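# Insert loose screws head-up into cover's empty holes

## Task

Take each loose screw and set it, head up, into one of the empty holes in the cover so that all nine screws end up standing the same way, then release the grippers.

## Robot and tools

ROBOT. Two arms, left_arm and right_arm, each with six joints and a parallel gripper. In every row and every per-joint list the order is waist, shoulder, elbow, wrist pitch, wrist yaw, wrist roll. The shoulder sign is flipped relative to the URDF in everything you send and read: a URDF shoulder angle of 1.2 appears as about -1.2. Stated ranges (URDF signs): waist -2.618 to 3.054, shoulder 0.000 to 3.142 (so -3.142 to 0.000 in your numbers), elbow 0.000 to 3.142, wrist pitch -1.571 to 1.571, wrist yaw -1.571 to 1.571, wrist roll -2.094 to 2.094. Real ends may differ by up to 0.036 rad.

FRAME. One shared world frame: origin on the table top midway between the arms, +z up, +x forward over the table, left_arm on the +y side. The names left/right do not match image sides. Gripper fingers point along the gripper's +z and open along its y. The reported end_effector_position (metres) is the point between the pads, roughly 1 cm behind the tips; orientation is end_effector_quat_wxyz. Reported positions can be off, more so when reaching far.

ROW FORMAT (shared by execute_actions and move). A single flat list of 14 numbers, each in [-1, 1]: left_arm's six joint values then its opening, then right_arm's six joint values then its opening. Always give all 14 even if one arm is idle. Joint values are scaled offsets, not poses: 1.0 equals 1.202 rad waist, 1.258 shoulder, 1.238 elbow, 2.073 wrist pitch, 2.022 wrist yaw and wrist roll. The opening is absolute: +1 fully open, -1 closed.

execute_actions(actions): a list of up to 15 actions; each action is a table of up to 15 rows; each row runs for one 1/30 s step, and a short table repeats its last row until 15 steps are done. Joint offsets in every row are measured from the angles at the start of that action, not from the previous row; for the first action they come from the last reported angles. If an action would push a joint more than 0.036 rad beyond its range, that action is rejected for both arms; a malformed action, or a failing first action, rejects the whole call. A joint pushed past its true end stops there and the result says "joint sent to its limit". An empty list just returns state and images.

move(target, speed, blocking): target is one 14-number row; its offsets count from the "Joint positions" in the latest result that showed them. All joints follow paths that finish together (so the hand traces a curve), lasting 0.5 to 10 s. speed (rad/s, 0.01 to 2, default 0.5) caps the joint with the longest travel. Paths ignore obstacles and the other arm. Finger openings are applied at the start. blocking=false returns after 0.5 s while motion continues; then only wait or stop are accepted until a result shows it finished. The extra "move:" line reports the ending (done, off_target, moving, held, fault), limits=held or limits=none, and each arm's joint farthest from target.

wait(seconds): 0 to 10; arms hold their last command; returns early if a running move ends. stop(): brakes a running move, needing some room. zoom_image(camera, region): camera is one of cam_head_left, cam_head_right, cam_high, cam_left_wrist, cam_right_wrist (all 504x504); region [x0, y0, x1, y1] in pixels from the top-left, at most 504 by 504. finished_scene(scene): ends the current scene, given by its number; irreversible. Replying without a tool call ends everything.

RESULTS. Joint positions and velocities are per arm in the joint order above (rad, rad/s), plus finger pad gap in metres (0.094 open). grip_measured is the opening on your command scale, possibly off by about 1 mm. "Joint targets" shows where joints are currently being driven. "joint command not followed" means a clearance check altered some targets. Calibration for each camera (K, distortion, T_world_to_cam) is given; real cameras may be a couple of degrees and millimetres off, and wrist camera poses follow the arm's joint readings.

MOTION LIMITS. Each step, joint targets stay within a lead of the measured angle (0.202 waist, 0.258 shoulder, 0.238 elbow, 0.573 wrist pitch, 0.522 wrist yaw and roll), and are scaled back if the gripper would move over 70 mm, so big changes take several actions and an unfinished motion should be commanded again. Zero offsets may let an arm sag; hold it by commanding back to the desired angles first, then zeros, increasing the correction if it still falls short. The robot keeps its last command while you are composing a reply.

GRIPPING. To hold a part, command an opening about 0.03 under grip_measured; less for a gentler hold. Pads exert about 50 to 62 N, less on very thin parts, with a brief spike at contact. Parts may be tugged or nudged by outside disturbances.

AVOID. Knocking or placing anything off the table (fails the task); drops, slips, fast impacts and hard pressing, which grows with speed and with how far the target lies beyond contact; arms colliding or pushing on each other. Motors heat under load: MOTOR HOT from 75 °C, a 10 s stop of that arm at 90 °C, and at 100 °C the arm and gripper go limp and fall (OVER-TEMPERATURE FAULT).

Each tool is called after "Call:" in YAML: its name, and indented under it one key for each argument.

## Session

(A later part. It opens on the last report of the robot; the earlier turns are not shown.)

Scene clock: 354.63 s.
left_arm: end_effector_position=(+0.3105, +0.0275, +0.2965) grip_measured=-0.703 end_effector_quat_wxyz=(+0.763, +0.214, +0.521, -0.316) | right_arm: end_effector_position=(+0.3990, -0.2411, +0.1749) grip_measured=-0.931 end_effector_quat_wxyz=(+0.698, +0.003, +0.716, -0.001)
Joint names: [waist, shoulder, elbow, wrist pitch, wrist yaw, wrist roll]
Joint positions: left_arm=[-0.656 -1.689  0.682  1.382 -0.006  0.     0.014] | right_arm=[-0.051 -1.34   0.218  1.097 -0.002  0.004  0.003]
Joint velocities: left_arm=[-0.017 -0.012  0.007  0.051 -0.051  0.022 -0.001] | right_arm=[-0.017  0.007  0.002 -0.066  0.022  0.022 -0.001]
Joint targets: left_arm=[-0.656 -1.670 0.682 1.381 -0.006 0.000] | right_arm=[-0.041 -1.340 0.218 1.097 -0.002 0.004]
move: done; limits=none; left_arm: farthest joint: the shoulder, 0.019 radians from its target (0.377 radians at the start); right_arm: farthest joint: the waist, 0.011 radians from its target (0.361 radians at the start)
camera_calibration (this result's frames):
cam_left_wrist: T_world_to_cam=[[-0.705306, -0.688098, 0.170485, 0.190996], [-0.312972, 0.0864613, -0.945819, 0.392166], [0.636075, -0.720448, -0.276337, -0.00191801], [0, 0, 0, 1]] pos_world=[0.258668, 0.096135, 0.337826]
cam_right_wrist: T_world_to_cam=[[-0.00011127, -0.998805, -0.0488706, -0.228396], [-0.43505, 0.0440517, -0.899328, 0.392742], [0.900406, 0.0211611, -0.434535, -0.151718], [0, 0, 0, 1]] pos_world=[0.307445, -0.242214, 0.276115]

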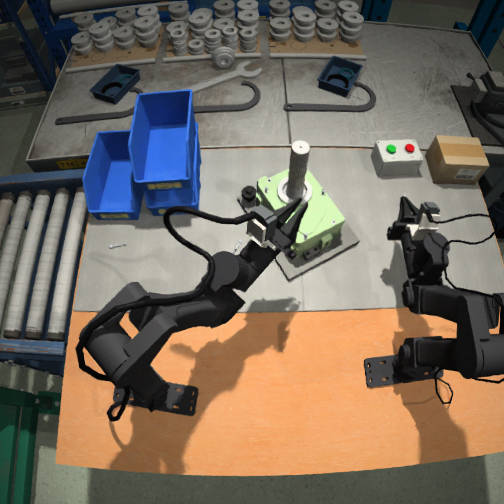

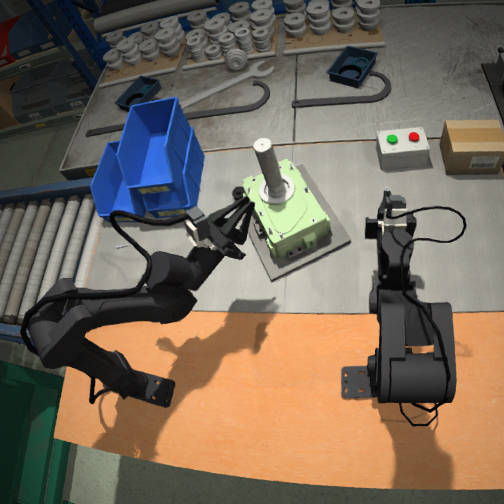

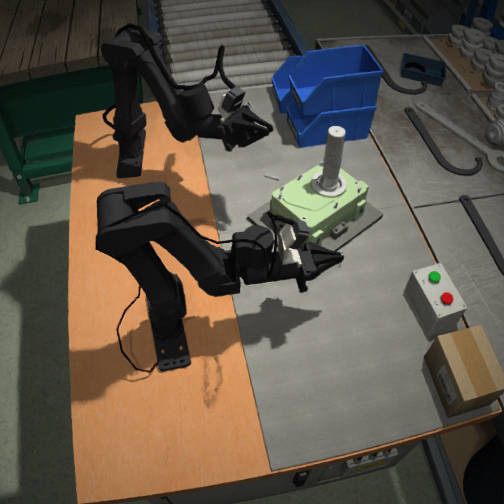

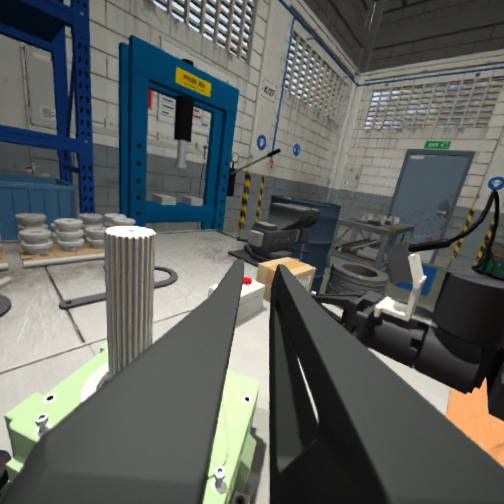

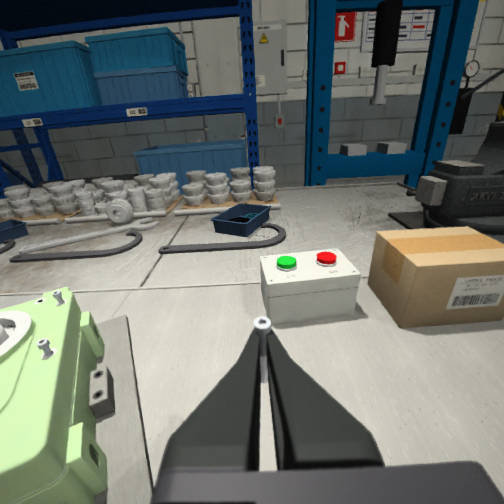

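Call:
move:
  target: [0.1,0.15,0.26,-1,0,-0.68,-0.3,0.343,-0.04,0,0.025,0,0,-0.96]
  speed: 0.7

Call:
zoom_image:
  camera: "cam_high"
  region: [260,170,340,250]

Call:
zoom_image:
  camera: "cam_head_left"
  region: [295,180,375,260]

Call:
zoom_image:
  camera: "cam_head_right"
  region: [275,180,355,260]

Scene clock: 377.87 s.
left_arm: end_effector_position=(+0.2443, +0.1474, +0.0734) grip_measured=-0.303 end_effector_quat_wxyz=(+0.095, -0.332, +0.926, -0.150) | right_arm: end_effector_position=(+0.3722, -0.0960, +0.1734) grip_measured=-0.931 end_effector_quat_wxyz=(+0.687, -0.139, +0.699, +0.139)
Joint names: [waist, shoulder, elbow, wrist pitch, wrist yaw, wrist roll]
Joint positions: left_arm=[-0.544 -1.524  0.977 -0.667 -0.006 -1.366  0.033] | right_arm=[ 0.35  -1.375  0.218  1.141 -0.002  0.004  0.003]
Joint velocities: left_arm=[ 0.012 -0.012  0.012 -0.037  0.007 -0.051 -0.001] | right_arm=[ 0.017  0.002 -0.002  0.022 -0.051 -0.095  0.   ]
Joint targets: left_arm=[-0.535 -1.501 1.004 -0.691 -0.006 -1.375] | right_arm=[0.361 -1.390 0.218 1.149 -0.002 0.004]
move: off_target (left_arm); limits=none; left_arm: farthest joint: the elbow, 0.027 radians from its target (0.322 radians at the start); right_arm: farthest joint: the shoulder, 0.015 radians from its target (0.050 radians at the start)
camera_calibration (this result's frames):
cam_left_wrist: T_world_to_cam=[[0.715212, -0.629967, 0.302676, -0.1005], [-0.667048, -0.486013, 0.564658, 0.210081], [-0.208612, -0.60575, -0.76782, 0.290413], [0, 0, 0, 1]] pos_world=[0.272597, 0.214708, 0.13478]
cam_right_wrist: T_world_to_cam=[[0.390787, -0.919186, -0.0488088, -0.221438], [-0.410661, -0.126643, -0.90295, 0.348536], [0.823798, 0.372905, -0.426965, -0.0703127], [0, 0, 0, 1]] pos_world=[0.287589, -0.133183, 0.273881]

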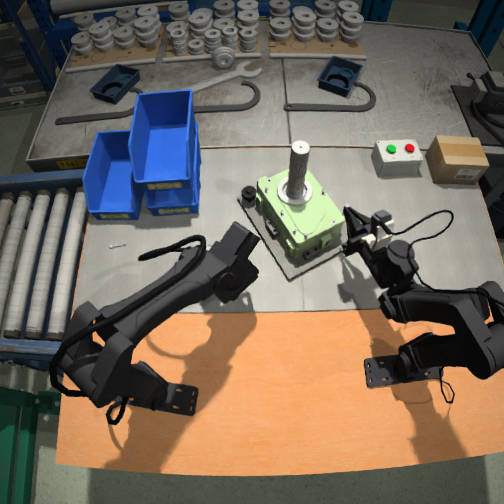

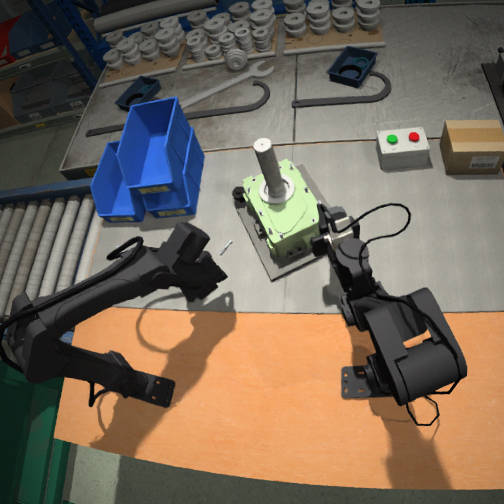

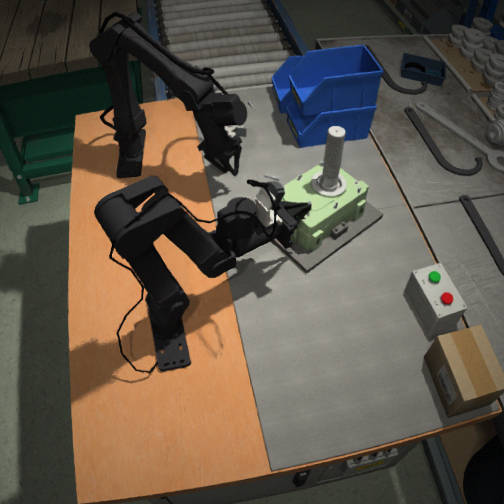

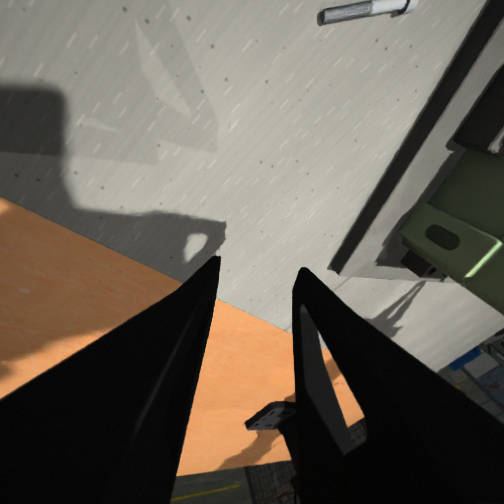

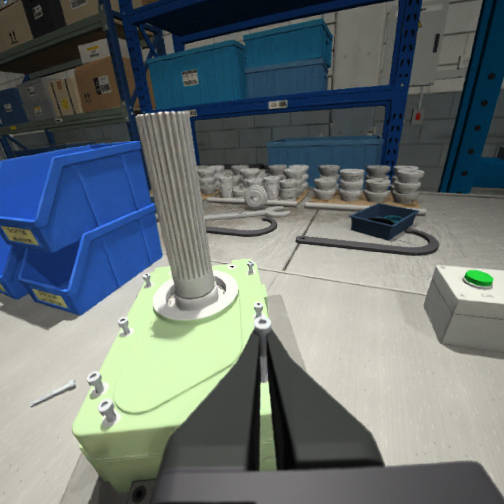

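Region (260, 170, 340, 250) of cam_high's 504x504 image, scaled by 6.300, with more detail than that image has.

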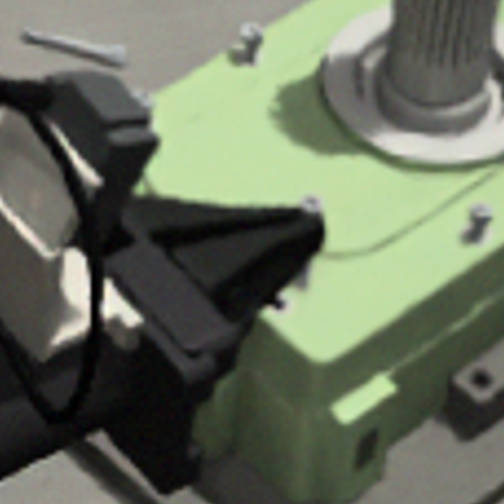

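Region (295, 180, 375, 260) of cam_head_left's 504x504 image, scaled by 6.300, with more detail than that image has.

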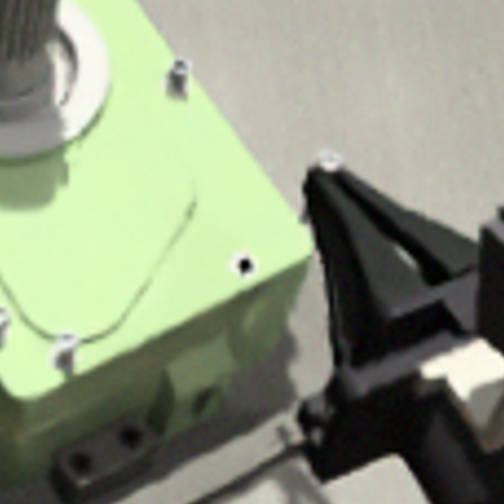

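Region (275, 180, 355, 260) of cam_head_right's 504x504 image, scaled by 6.300, with more detail than that image has.

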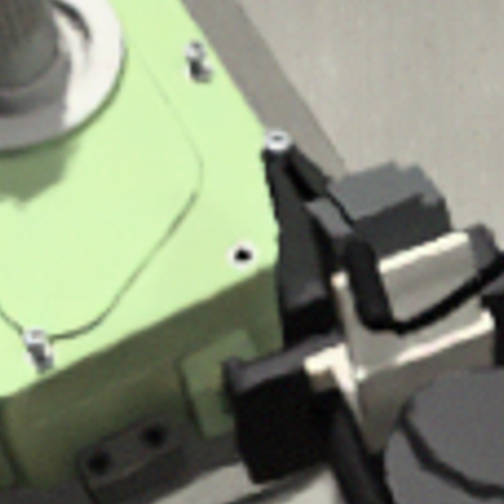

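Call:
move:
  target: [0.86,-0.49,0.678,-0.284,0,0,-0.3,0.049,0,0,0,0,0,-0.96]
  speed: 0.5

Call:
zoom_image:
  camera: "cam_high"
  region: [260,170,340,250]

Call:
zoom_image:
  camera: "cam_head_left"
  region: [295,180,375,260]

Call:
zoom_image:
  camera: "cam_head_right"
  region: [275,180,355,260]

Scene clock: 395.60 s.
left_arm: end_effector_position=(+0.3654, +0.5022, +0.0690) grip_measured=-0.303 end_effector_quat_wxyz=(+0.000, +0.760, -0.649, -0.001) | right_arm: end_effector_position=(+0.3649, -0.0799, +0.1735) grip_measured=-0.931 end_effector_quat_wxyz=(+0.684, -0.156, +0.695, +0.156)
Joint names: [waist, shoulder, elbow, wrist pitch, wrist yaw, wrist roll]
Joint positions: left_arm=[ 0.496 -2.128  1.788 -1.232 -0.002 -1.367  0.033] | right_arm=[ 0.398 -1.375  0.218  1.141 -0.002  0.004  0.003]
Joint velocities: left_arm=[ 0.002 -0.012 -0.007 -0.007  0.066 -0.066 -0.   ] | right_arm=[ 0.007 -0.002 -0.017  0.022  0.051 -0.007 -0.001]
Joint targets: left_arm=[0.490 -2.140 1.816 -1.255 -0.006 -1.366] | right_arm=[0.409 -1.375 0.218 1.141 -0.002 0.004]
move: off_target (left_arm); limits=none; left_arm: farthest joint: the elbow, 0.028 radians from its target (0.839 radians at the start); right_arm: farthest joint: the waist, 0.011 radians from its target (0.059 radians at the start)
camera_calibration (this result's frames):
cam_left_wrist: T_world_to_cam=[[0.948008, 0.31414, -0.0509664, -0.497003], [0.279185, -0.744041, 0.607008, 0.246683], [0.152764, -0.589677, -0.79306, 0.388916], [0, 0, 0, 1]] pos_world=[0.342881, 0.569005, 0.133364]
cam_right_wrist: T_world_to_cam=[[0.434174, -0.899506, -0.0488059, -0.218042], [-0.403846, -0.145927, -0.903113, 0.343693], [0.805234, 0.411818, -0.42662, -0.0605014], [0, 0, 0, 1]] pos_world=[0.282185, -0.12106, 0.273941]

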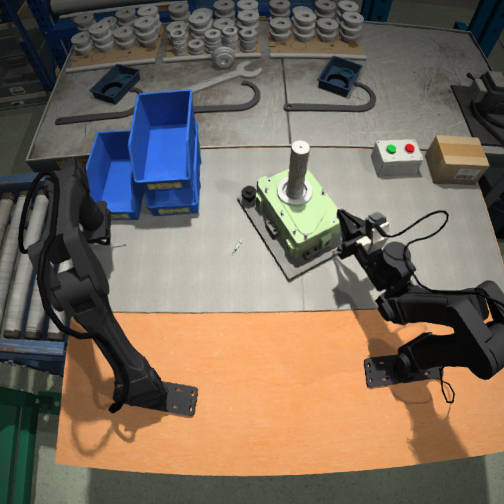

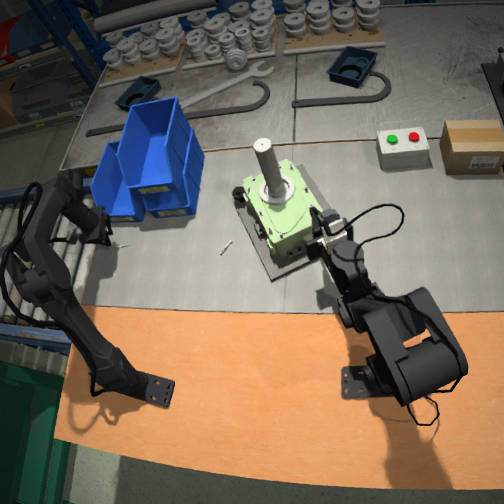

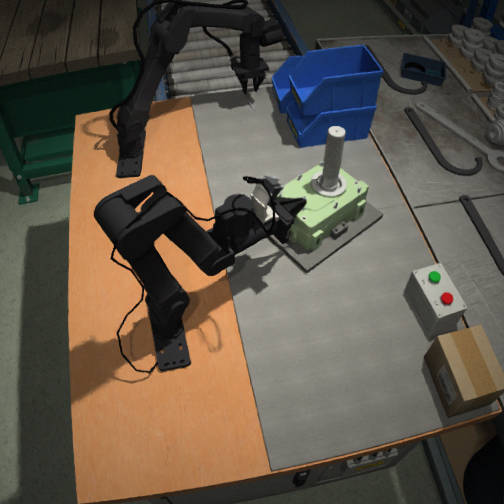

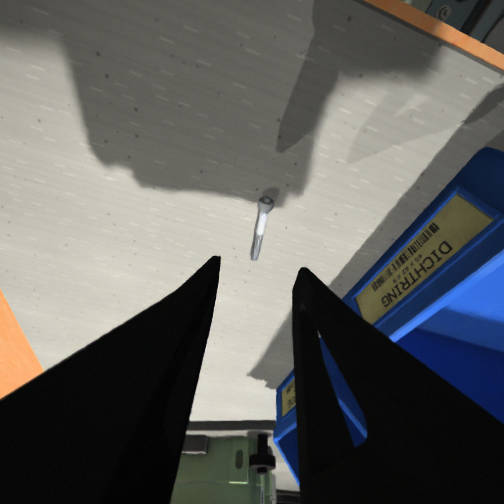

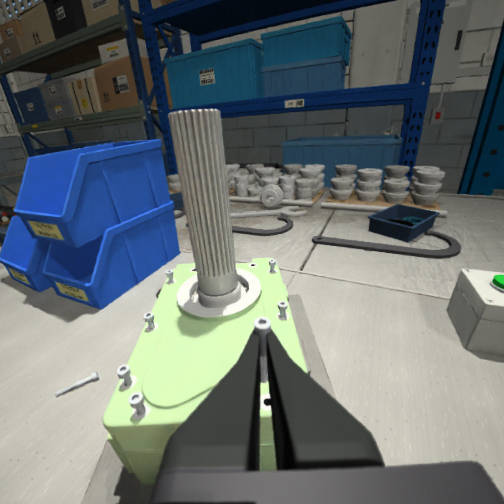

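Region (260, 170, 340, 250) of cam_high's 504x504 image, scaled by 6.300, with more detail than that image has.

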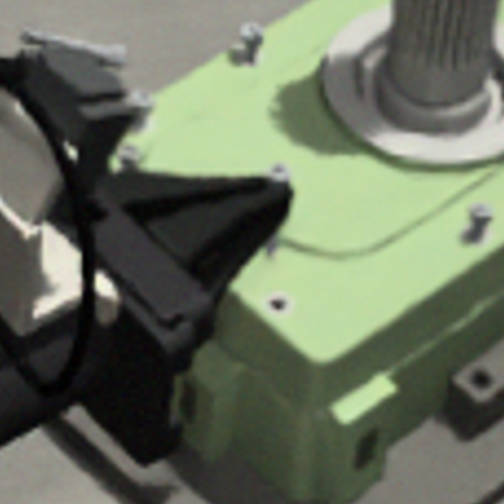

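Region (295, 180, 375, 260) of cam_head_left's 504x504 image, scaled by 6.300, with more detail than that image has.

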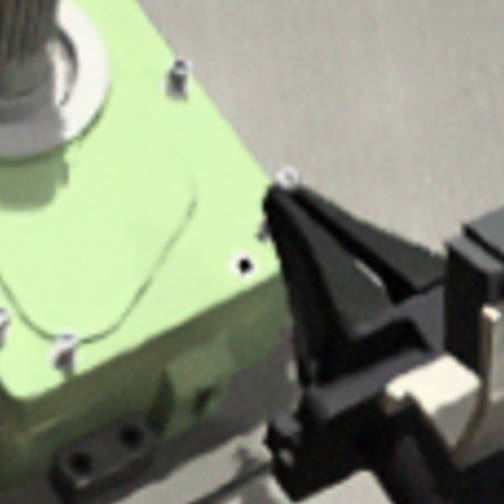

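Region (275, 180, 355, 260) of cam_head_right's 504x504 image, scaled by 6.300, with more detail than that image has.

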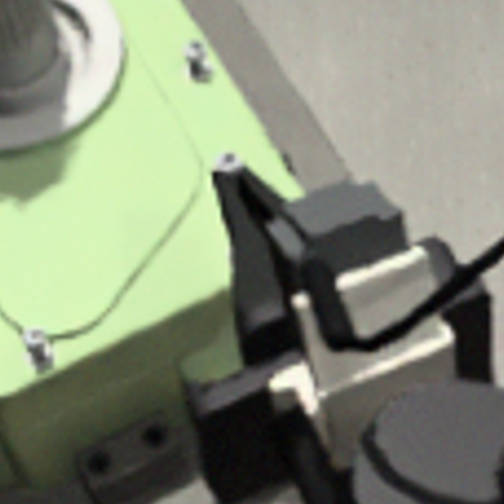

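Call:
move:
  target: [-0.021,-0.03,-0.143,0.092,0,-0.02,-0.3,-0.013,-0.133,-0.033,0.09,0,0,-0.96]
  speed: 0.08

Call:
zoom_image:
  camera: "cam_high"
  region: [275,185,335,245]

Call:
zoom_image:
  camera: "cam_head_left"
  region: [305,190,365,250]

Scene clock: 414.50 s.
left_arm: end_effector_position=(+0.3637, +0.4943, +0.0231) grip_measured=-0.303 end_effector_quat_wxyz=(-0.001, +0.765, -0.644, -0.001) | right_arm: end_effector_position=(+0.3689, -0.0799, +0.1571) grip_measured=-0.931 end_effector_quat_wxyz=(+0.687, -0.153, +0.693, +0.155)
Joint names: [waist, shoulder, elbow, wrist pitch, wrist yaw, wrist roll]
Joint positions: left_arm=[ 0.479 -2.144  1.627 -1.054 -0.002 -1.397  0.033] | right_arm=[ 0.394 -1.526  0.2    1.319 -0.002  0.004  0.003]
Joint velocities: left_arm=[-0.007  0.002  0.017 -0.051 -0.022 -0.007  0.   ] | right_arm=[ 0.012 -0.002  0.002 -0.051  0.037 -0.007  0.   ]
Joint targets: left_arm=[0.471 -2.166 1.611 -1.042 -0.002 -1.407] | right_arm=[0.383 -1.542 0.177 1.327 -0.002 0.004]
move: off_target (left_arm, right_arm); limits=none; left_arm: farthest joint: the shoulder, 0.022 radians from its target (0.037 radians at the start); right_arm: farthest joint: the elbow, 0.023 radians from its target (0.041 radians at the start)
camera_calibration (this result's frames):
cam_left_wrist: T_world_to_cam=[[0.943697, 0.327164, -0.0489891, -0.500156], [0.288256, -0.740572, 0.60701, 0.264124], [0.162312, -0.586955, -0.793183, 0.34327], [0, 0, 0, 1]] pos_world=[0.340144, 0.56072, 0.0874478]
cam_right_wrist: T_world_to_cam=[[0.430388, -0.901327, -0.0487467, -0.21934], [-0.398258, -0.141152, -0.906348, 0.329289], [0.810035, 0.409496, -0.41971, -0.0737358], [0, 0, 0, 1]] pos_world=[0.285272, -0.121023, 0.256811]

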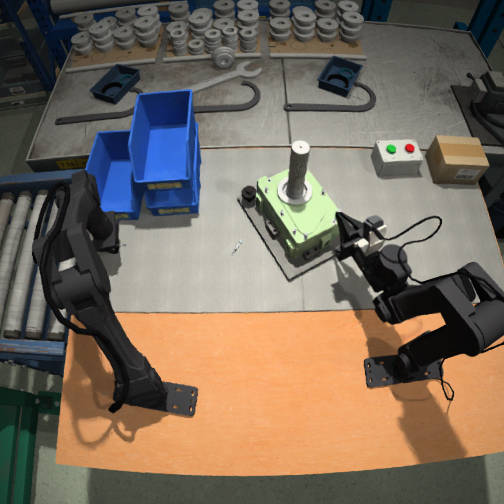

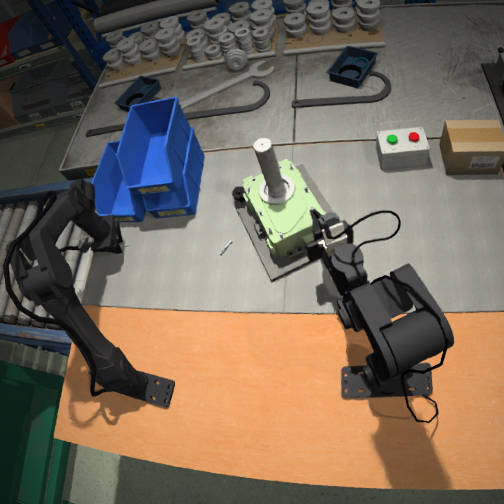

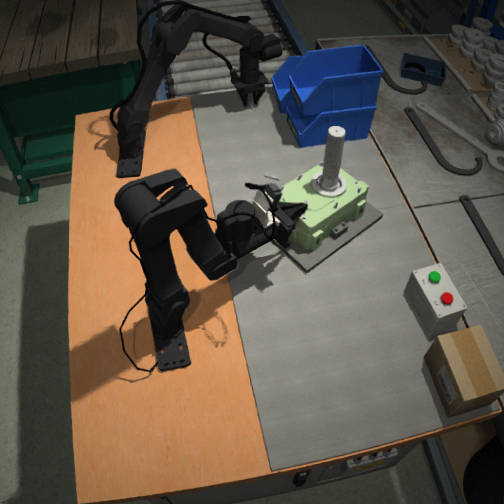

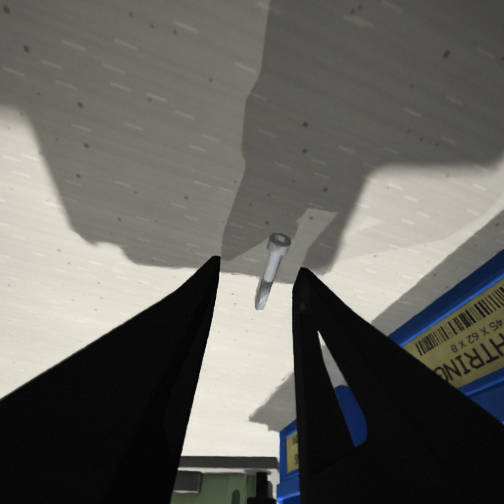

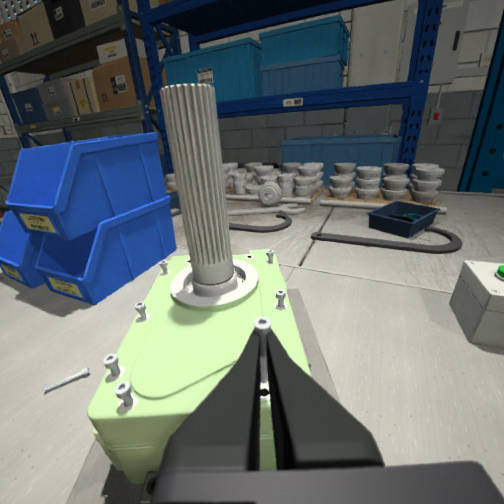

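Region (275, 185, 335, 245) of cam_high's 504x504 image, scaled by 8.400, with more detail than that image has.

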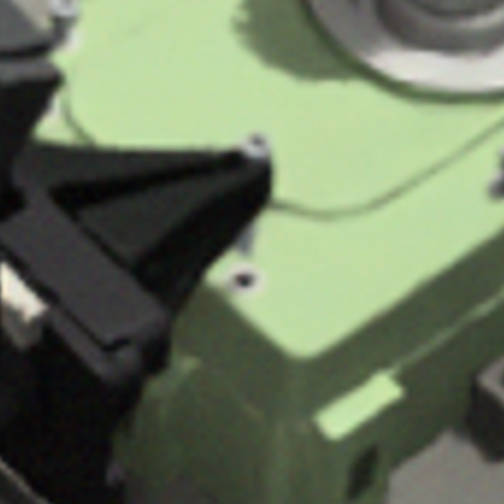

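Region (305, 190, 365, 250) of cam_head_left's 504x504 image, scaled by 8.400, with more detail than that image has.

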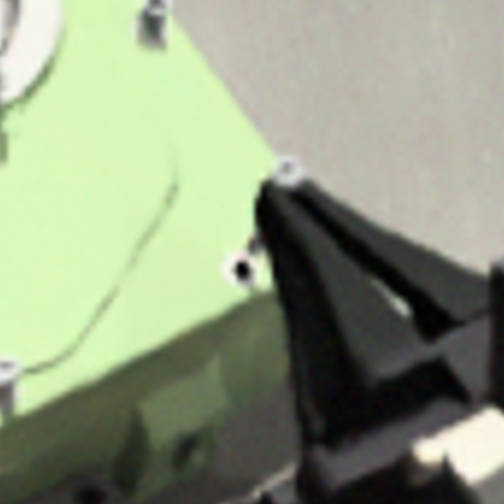

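Call:
move:
  target: [0,-0.033,0,0,0,0,-0.3,0,-0.136,-0.036,0.09,0,0,-0.96]
  speed: 0.04

Call:
zoom_image:
  camera: "cam_high"
  region: [285,195,325,235]

Call:
zoom_image:
  camera: "cam_head_left"
  region: [315,200,355,240]

Scene clock: 426.43 s.
left_arm: end_effector_position=(+0.3622, +0.4938, +0.0165) grip_measured=-0.303 end_effector_quat_wxyz=(+0.006, +0.765, -0.644, -0.005) | right_arm: end_effector_position=(+0.3702, -0.0793, +0.1430) grip_measured=-0.931 end_effector_quat_wxyz=(+0.692, -0.152, +0.688, +0.156)
Joint names: [waist, shoulder, elbow, wrist pitch, wrist yaw, wrist roll]
Joint positions: left_arm=[ 0.479 -2.161  1.627 -1.053 -0.002 -1.397  0.033] | right_arm=[ 0.394 -1.68   0.185  1.501 -0.002  0.004  0.003]
Joint velocities: left_arm=[-0.002  0.012 -0.022 -0.007  0.037  0.037 -0.001] | right_arm=[ 0.002 -0.012  0.007 -0.022  0.022  0.007 -0.   ]
Joint targets: left_arm=[0.479 -2.186 1.627 -1.054 -0.002 -1.397] | right_arm=[0.394 -1.698 0.155 1.505 -0.002 0.004]
move: off_target (left_arm, right_arm); limits=none; left_arm: farthest joint: the shoulder, 0.024 radians from its target (0.041 radians at the start); right_arm: farthest joint: the elbow, 0.030 radians from its target (0.044 radians at the start)
camera_calibration (this result's frames):
cam_left_wrist: T_world_to_cam=[[0.942814, 0.326847, -0.0653646, -0.498226], [0.297624, -0.737209, 0.606584, 0.26312], [0.150073, -0.59135, -0.792328, 0.344548], [0, 0, 0, 1]] pos_world=[0.339716, 0.560566, 0.080824]
cam_right_wrist: T_world_to_cam=[[0.431045, -0.90102, -0.048623, -0.220275], [-0.386002, -0.135419, -0.912504, 0.313944], [0.8156, 0.412099, -0.406167, -0.0847842], [0, 0, 0, 1]] pos_world=[0.285281, -0.121019, 0.241328]

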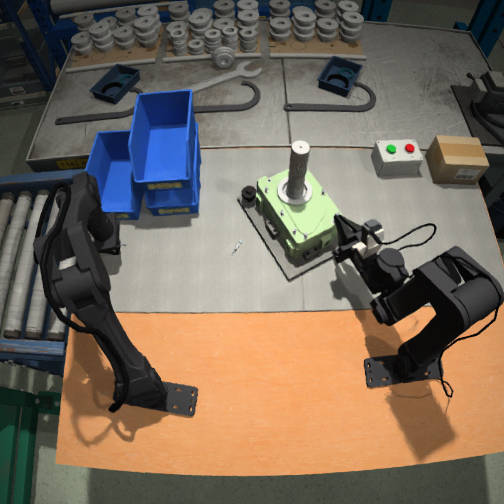

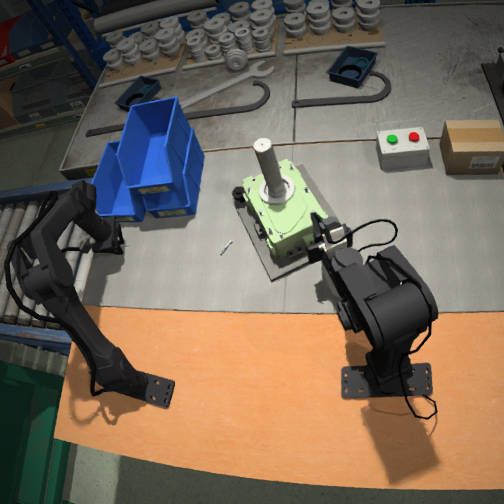

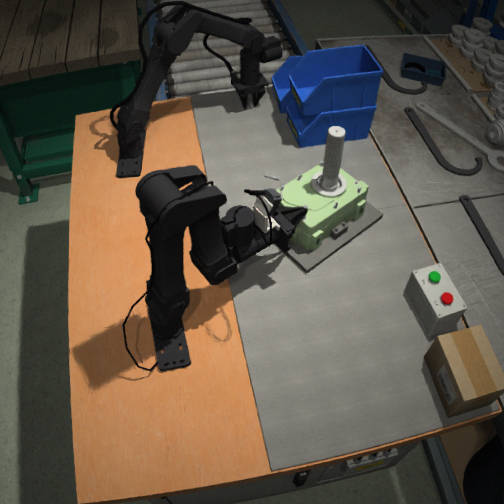

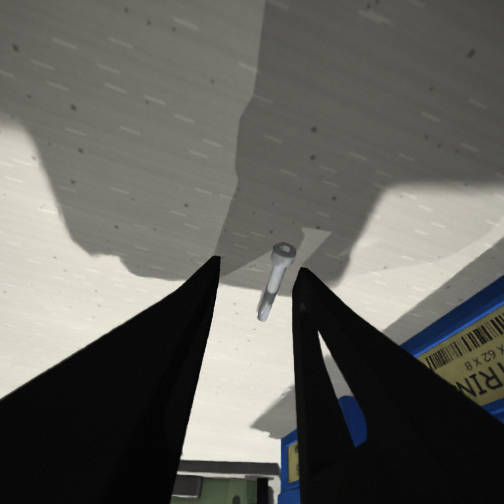

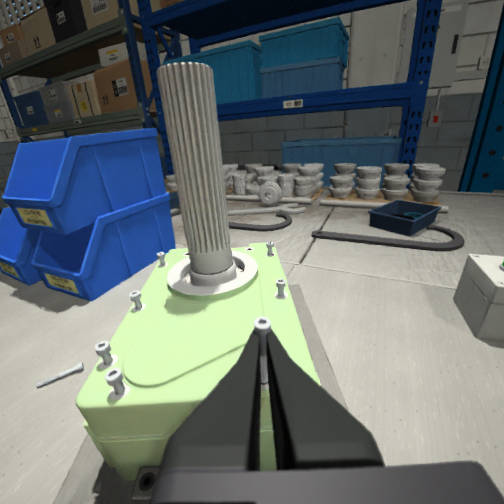

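Region (285, 195, 325, 235) of cam_high's 504x504 image, scaled by 12.600, with more detail than that image has.

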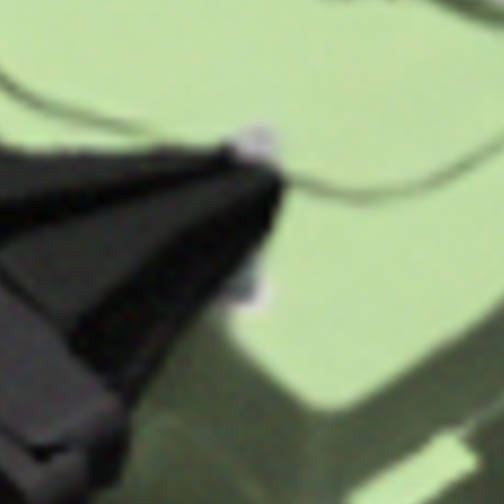

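Region (315, 200, 355, 240) of cam_head_left's 504x504 image, scaled by 12.600, with more detail than that image has.

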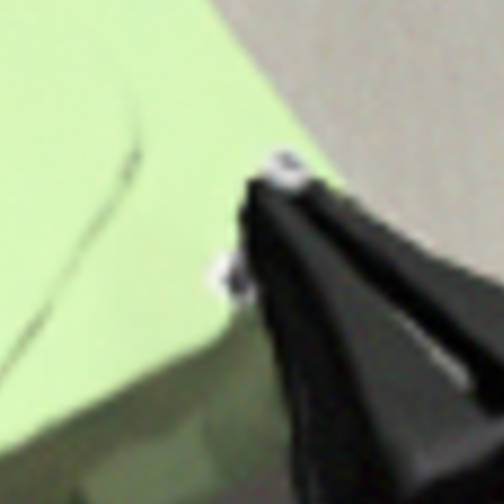

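Close left; pitch right down with elbow pull-in.

Call:
execute_actions:
  actions:
    - [[0,0,0,0,0,0,-0.6,0,0,-0.028,-0.015,0,0,-0.96]]
    - [[0,0,0,0,0,0,-0.8,0,0,0,-0.018,0,0,-0.96]]
    - [[0,0,0,0,0,0,-0.95,0,0,0,-0.018,0,0,-0.96]]
    - [[0,0,0,0,0,0,-0.95,0,0,0,0,0,0,-0.96]]

Scene clock: 437.73 s.
left_arm: end_effector_position=(+0.3629, +0.4940, +0.0165) grip_measured=-0.924 end_effector_quat_wxyz=(+0.005, +0.765, -0.644, -0.004) | right_arm: end_effector_position=(+0.3702, -0.0793, +0.1430) grip_measured=-0.931 end_effector_quat_wxyz=(+0.692, -0.152, +0.688, +0.156)
Joint names: [waist, shoulder, elbow, wrist pitch, wrist yaw, wrist roll]
Joint positions: left_arm=[ 0.479 -2.161  1.627 -1.05  -0.002 -1.397  0.004] | right_arm=[ 0.394 -1.68   0.185  1.501 -0.002  0.004  0.003]
Joint velocities: left_arm=[-0.002 -0.017  0.007  0.007 -0.022  0.022 -0.   ] | right_arm=[ 0.002  0.012 -0.002 -0.007 -0.022 -0.066 -0.   ]
Joint targets: left_arm=[0.479 -2.161 1.627 -1.050 -0.002 -1.397] | right_arm=[0.394 -1.680 0.185 1.501 -0.002 0.004]
camera_calibration (this result's frames):
cam_left_wrist: T_world_to_cam=[[0.942975, 0.326905, -0.0626999, -0.499019], [0.296099, -0.737756, 0.606664, 0.263928], [0.152064, -0.590634, -0.792482, 0.343505], [0, 0, 0, 1]] pos_world=[0.340179, 0.560733, 0.080817]
cam_right_wrist: T_world_to_cam=[[0.431045, -0.90102, -0.048623, -0.220275], [-0.386002, -0.135419, -0.912504, 0.313944], [0.8156, 0.412099, -0.406167, -0.0847842], [0, 0, 0, 1]] pos_world=[0.285281, -0.121019, 0.241328]

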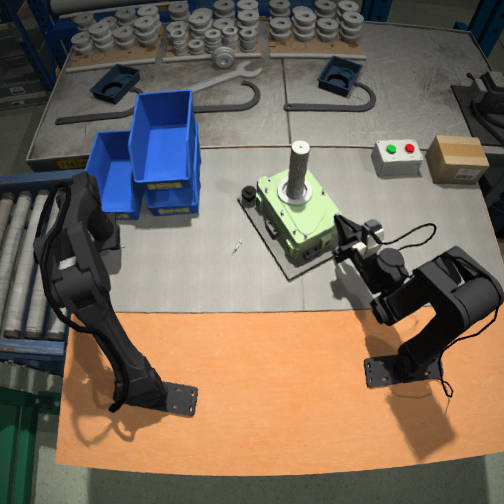

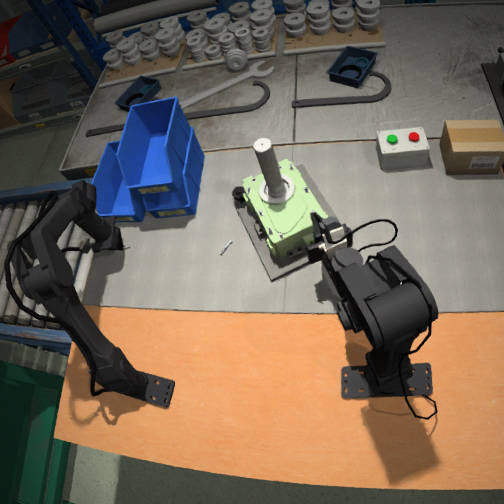

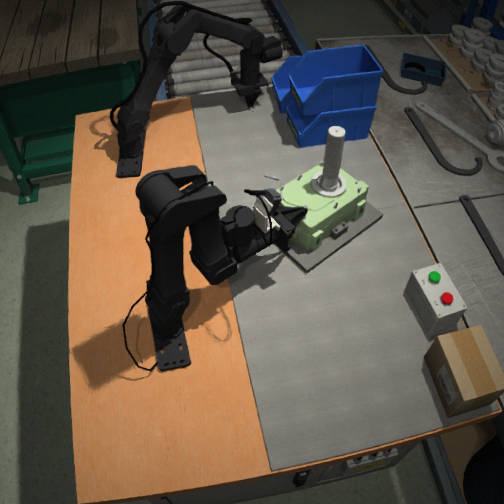

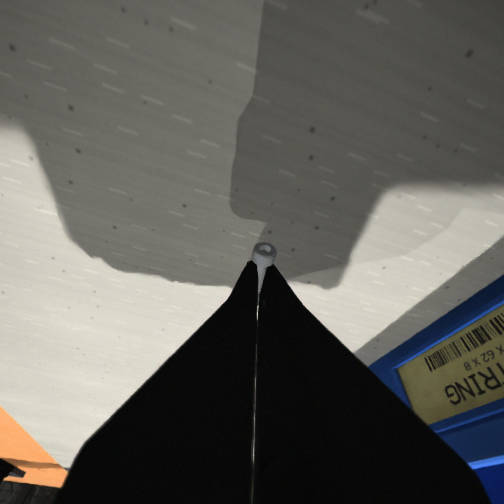

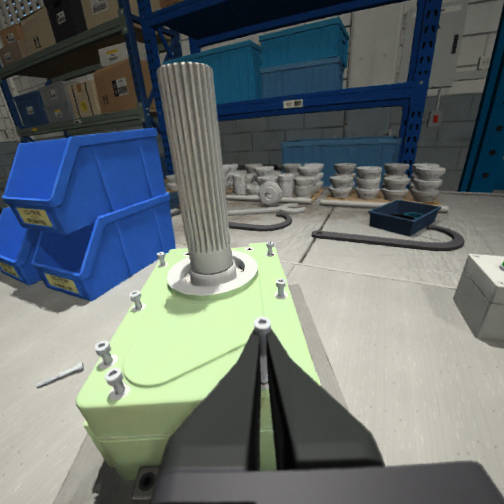

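Call:
execute_actions:
  actions:
    - [[0,0.05,0,0,0,0,-0.95,0,0,-0.04,-0.012,0,0,-0.96]]
    - [[0,0.1,0,0,0,0,-0.95,0,0,0,-0.015,0,0,-0.96]]

Call:
zoom_image:
  camera: "cam_high"
  region: [285,195,325,235]

Call:
zoom_image:
  camera: "cam_head_left"
  region: [315,200,355,240]

Scene clock: 446.37 s.
left_arm: end_effector_position=(+0.3724, +0.4974, +0.0833) grip_measured=-0.924 end_effector_quat_wxyz=(-0.068, +0.763, -0.642, +0.038) | right_arm: end_effector_position=(+0.3685, -0.0798, +0.1415) grip_measured=-0.931 end_effector_quat_wxyz=(+0.691, -0.153, +0.689, +0.156)
Joint names: [waist, shoulder, elbow, wrist pitch, wrist yaw, wrist roll]
Joint positions: left_arm=[ 0.479 -1.985  1.62  -1.05  -0.002 -1.397  0.004] | right_arm=[ 0.394 -1.68   0.178  1.505 -0.003  0.004  0.003]
Joint velocities: left_arm=[-0.002 -0.002 -0.002 -0.066  0.007  0.007 -0.001] | right_arm=[ 0.017  0.017  0.007 -0.007 -0.051 -0.007 -0.001]
Joint targets: left_arm=[0.479 -1.987 1.628 -1.051 -0.002 -1.397] | right_arm=[0.394 -1.680 0.178 1.474 -0.003 0.004]
camera_calibration (this result's frames):
cam_left_wrist: T_world_to_cam=[[0.939482, 0.325651, 0.106422, -0.517126], [0.199457, -0.772457, 0.602933, 0.276643], [0.278552, -0.545218, -0.790662, 0.327199], [0, 0, 0, 1]] pos_world=[0.33951, 0.560493, 0.14694]
cam_right_wrist: T_world_to_cam=[[0.432251, -0.90044, -0.0486512, -0.220457], [-0.388941, -0.13749, -0.910945, 0.31248], [0.813562, 0.412679, -0.409648, -0.082458], [0, 0, 0, 1]] pos_world=[0.283914, -0.121516, 0.240148]

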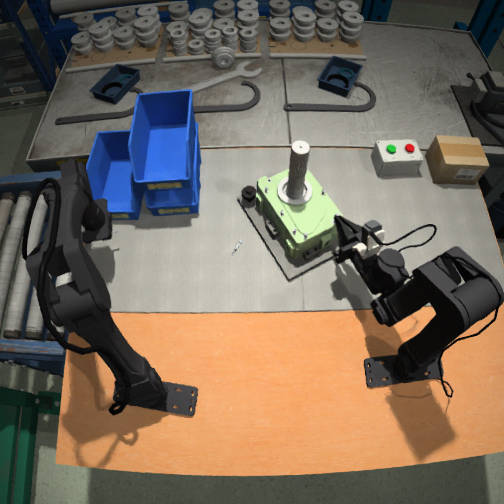

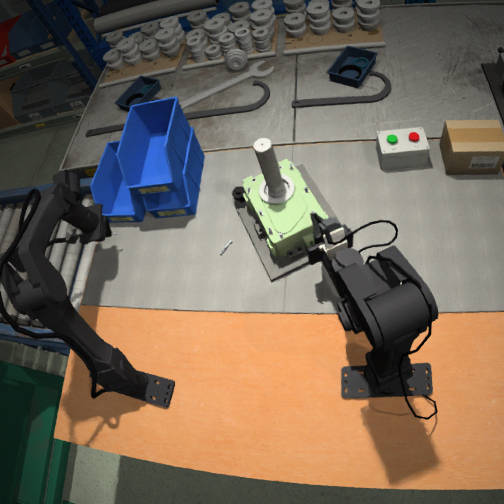

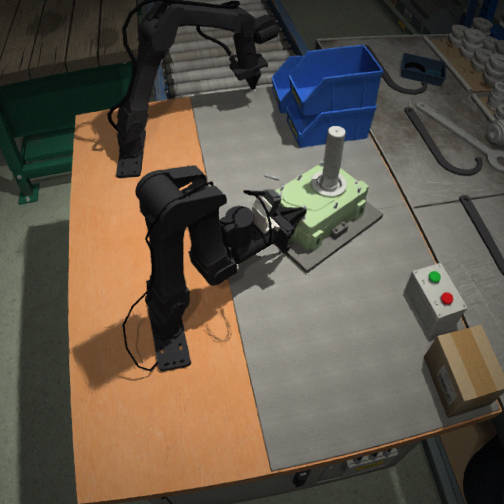

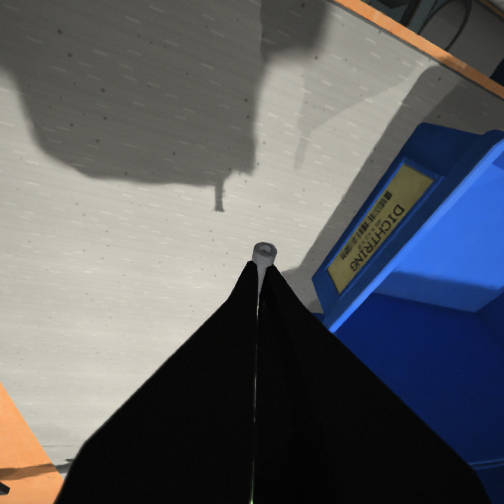

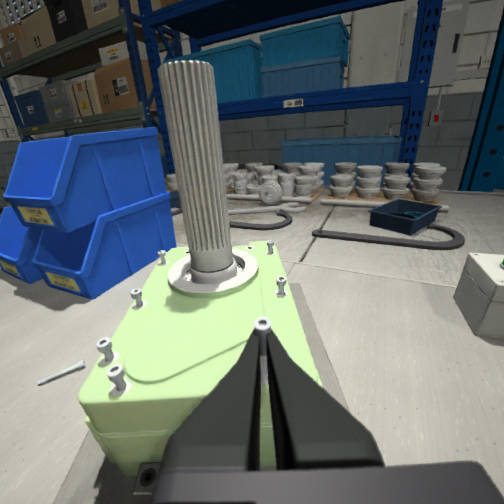

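Region (285, 195, 325, 235) of cam_high's 504x504 image, scaled by 12.600, with more detail than that image has.

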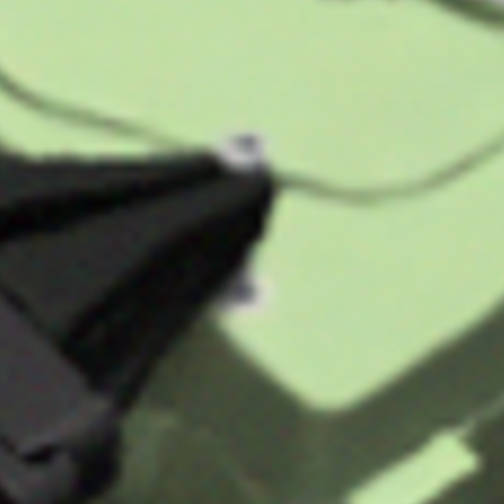

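Region (315, 200, 355, 240) of cam_head_left's 504x504 image, scaled by 12.600, with more detail than that image has.

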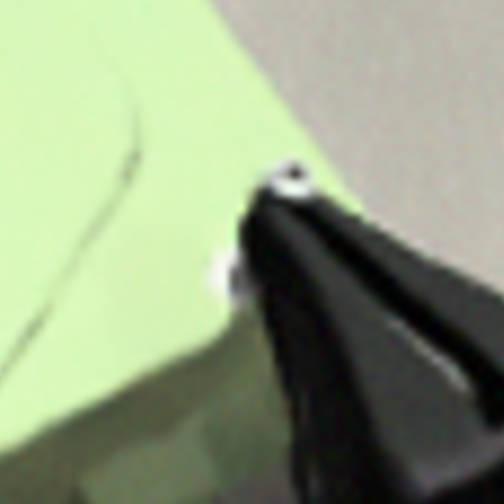

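Call:
execute_actions:
  actions:
    - [[0,0,0,0,0,0,-0.95,-0.012,0,0,-0.015,0,0,-0.96],[0,0,0,0,0,0,-0.95,-0.012,0,0,-0.015,0,0,-0.96],[0,0,0,0,0,0,-0.95,-0.012,0,0,-0.015,0,0,-0.96],[0,0,0,0,0,0,-0.95,-0.012,0,0,-0.015,0,0,-0.96],[0,0,0,0,0,0,-0.95,-0.002,0,0,-0.015,0,0,-0.96]]
    - [[0,0,0,0,0,0,-0.95,0,0,0,-0.018,0,0,-0.96]]

Call:
zoom_image:
  camera: "cam_high"
  region: [285,195,325,235]

Scene clock: 453.03 s.
left_arm: end_effector_position=(+0.3724, +0.4974, +0.0833) grip_measured=-0.924 end_effector_quat_wxyz=(-0.068, +0.763, -0.642, +0.038) | right_arm: end_effector_position=(+0.3685, -0.0798, +0.1415) grip_measured=-0.931 end_effector_quat_wxyz=(+0.691, -0.153, +0.689, +0.156)
Joint names: [waist, shoulder, elbow, wrist pitch, wrist yaw, wrist roll]
Joint positions: left_arm=[ 0.479 -1.985  1.62  -1.05  -0.002 -1.397  0.004] | right_arm=[ 0.394 -1.68   0.178  1.505 -0.003  0.004  0.003]
Joint velocities: left_arm=[-0.017  0.012 -0.002 -0.007  0.037 -0.037 -0.   ] | right_arm=[-0.012  0.017  0.007 -0.037 -0.066  0.037  0.   ]
Joint targets: left_arm=[0.479 -1.985 1.620 -1.050 -0.002 -1.397] | right_arm=[0.394 -1.680 0.178 1.468 -0.003 0.004]
camera_calibration (this result's frames):
cam_left_wrist: T_world_to_cam=[[0.939482, 0.325651, 0.106422, -0.517126], [0.199457, -0.772457, 0.602933, 0.276643], [0.278552, -0.545218, -0.790662, 0.327199], [0, 0, 0, 1]] pos_world=[0.33951, 0.560493, 0.14694]
cam_right_wrist: T_world_to_cam=[[0.432251, -0.90044, -0.0486512, -0.220457], [-0.388941, -0.13749, -0.910945, 0.31248], [0.813562, 0.412679, -0.409648, -0.082458], [0, 0, 0, 1]] pos_world=[0.283914, -0.121516, 0.240148]

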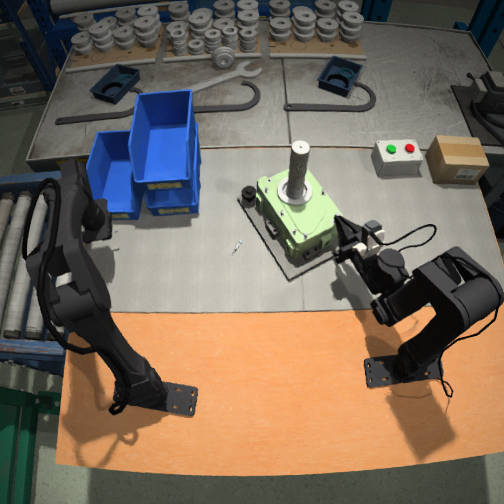

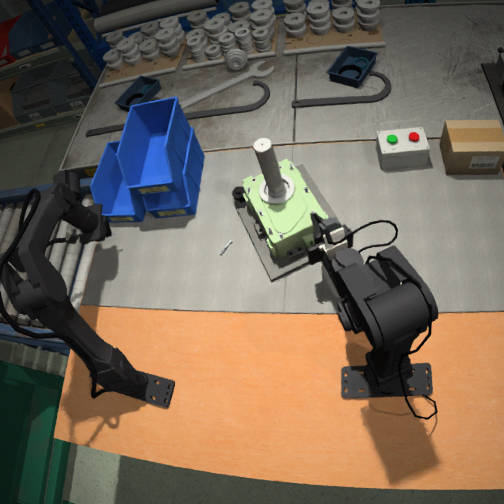

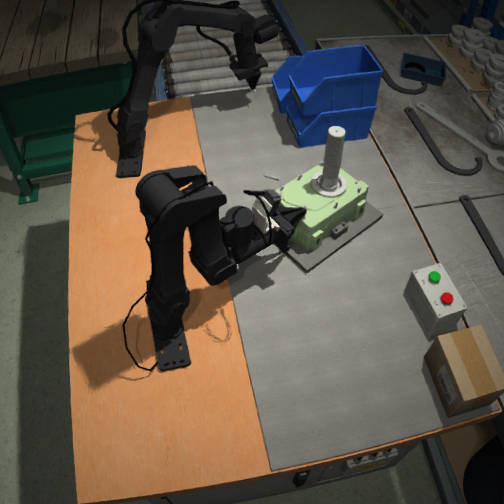

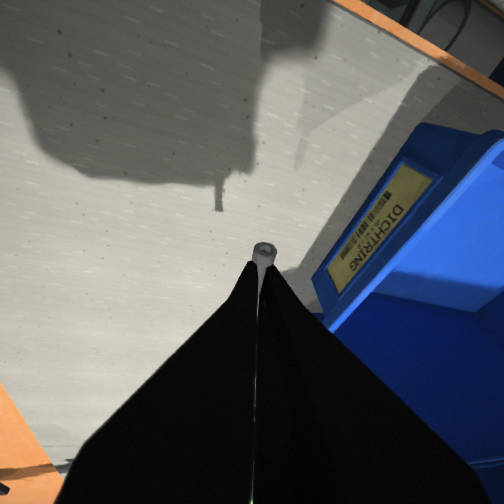

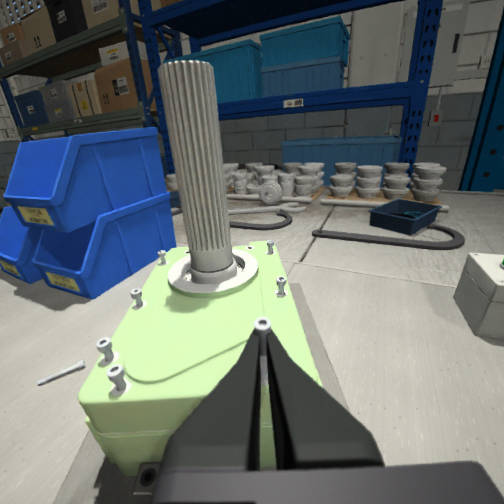

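Region (285, 195, 325, 235) of cam_high's 504x504 image, scaled by 12.600, with more detail than that image has.

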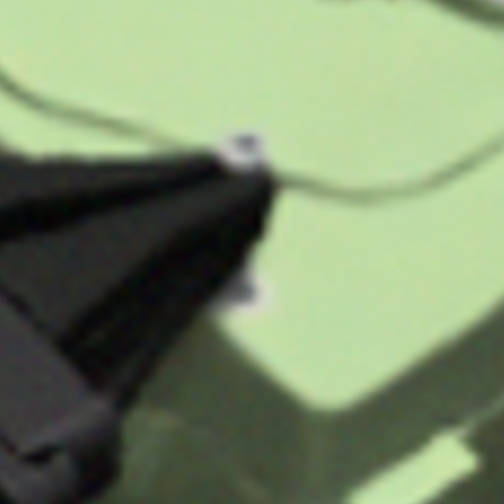

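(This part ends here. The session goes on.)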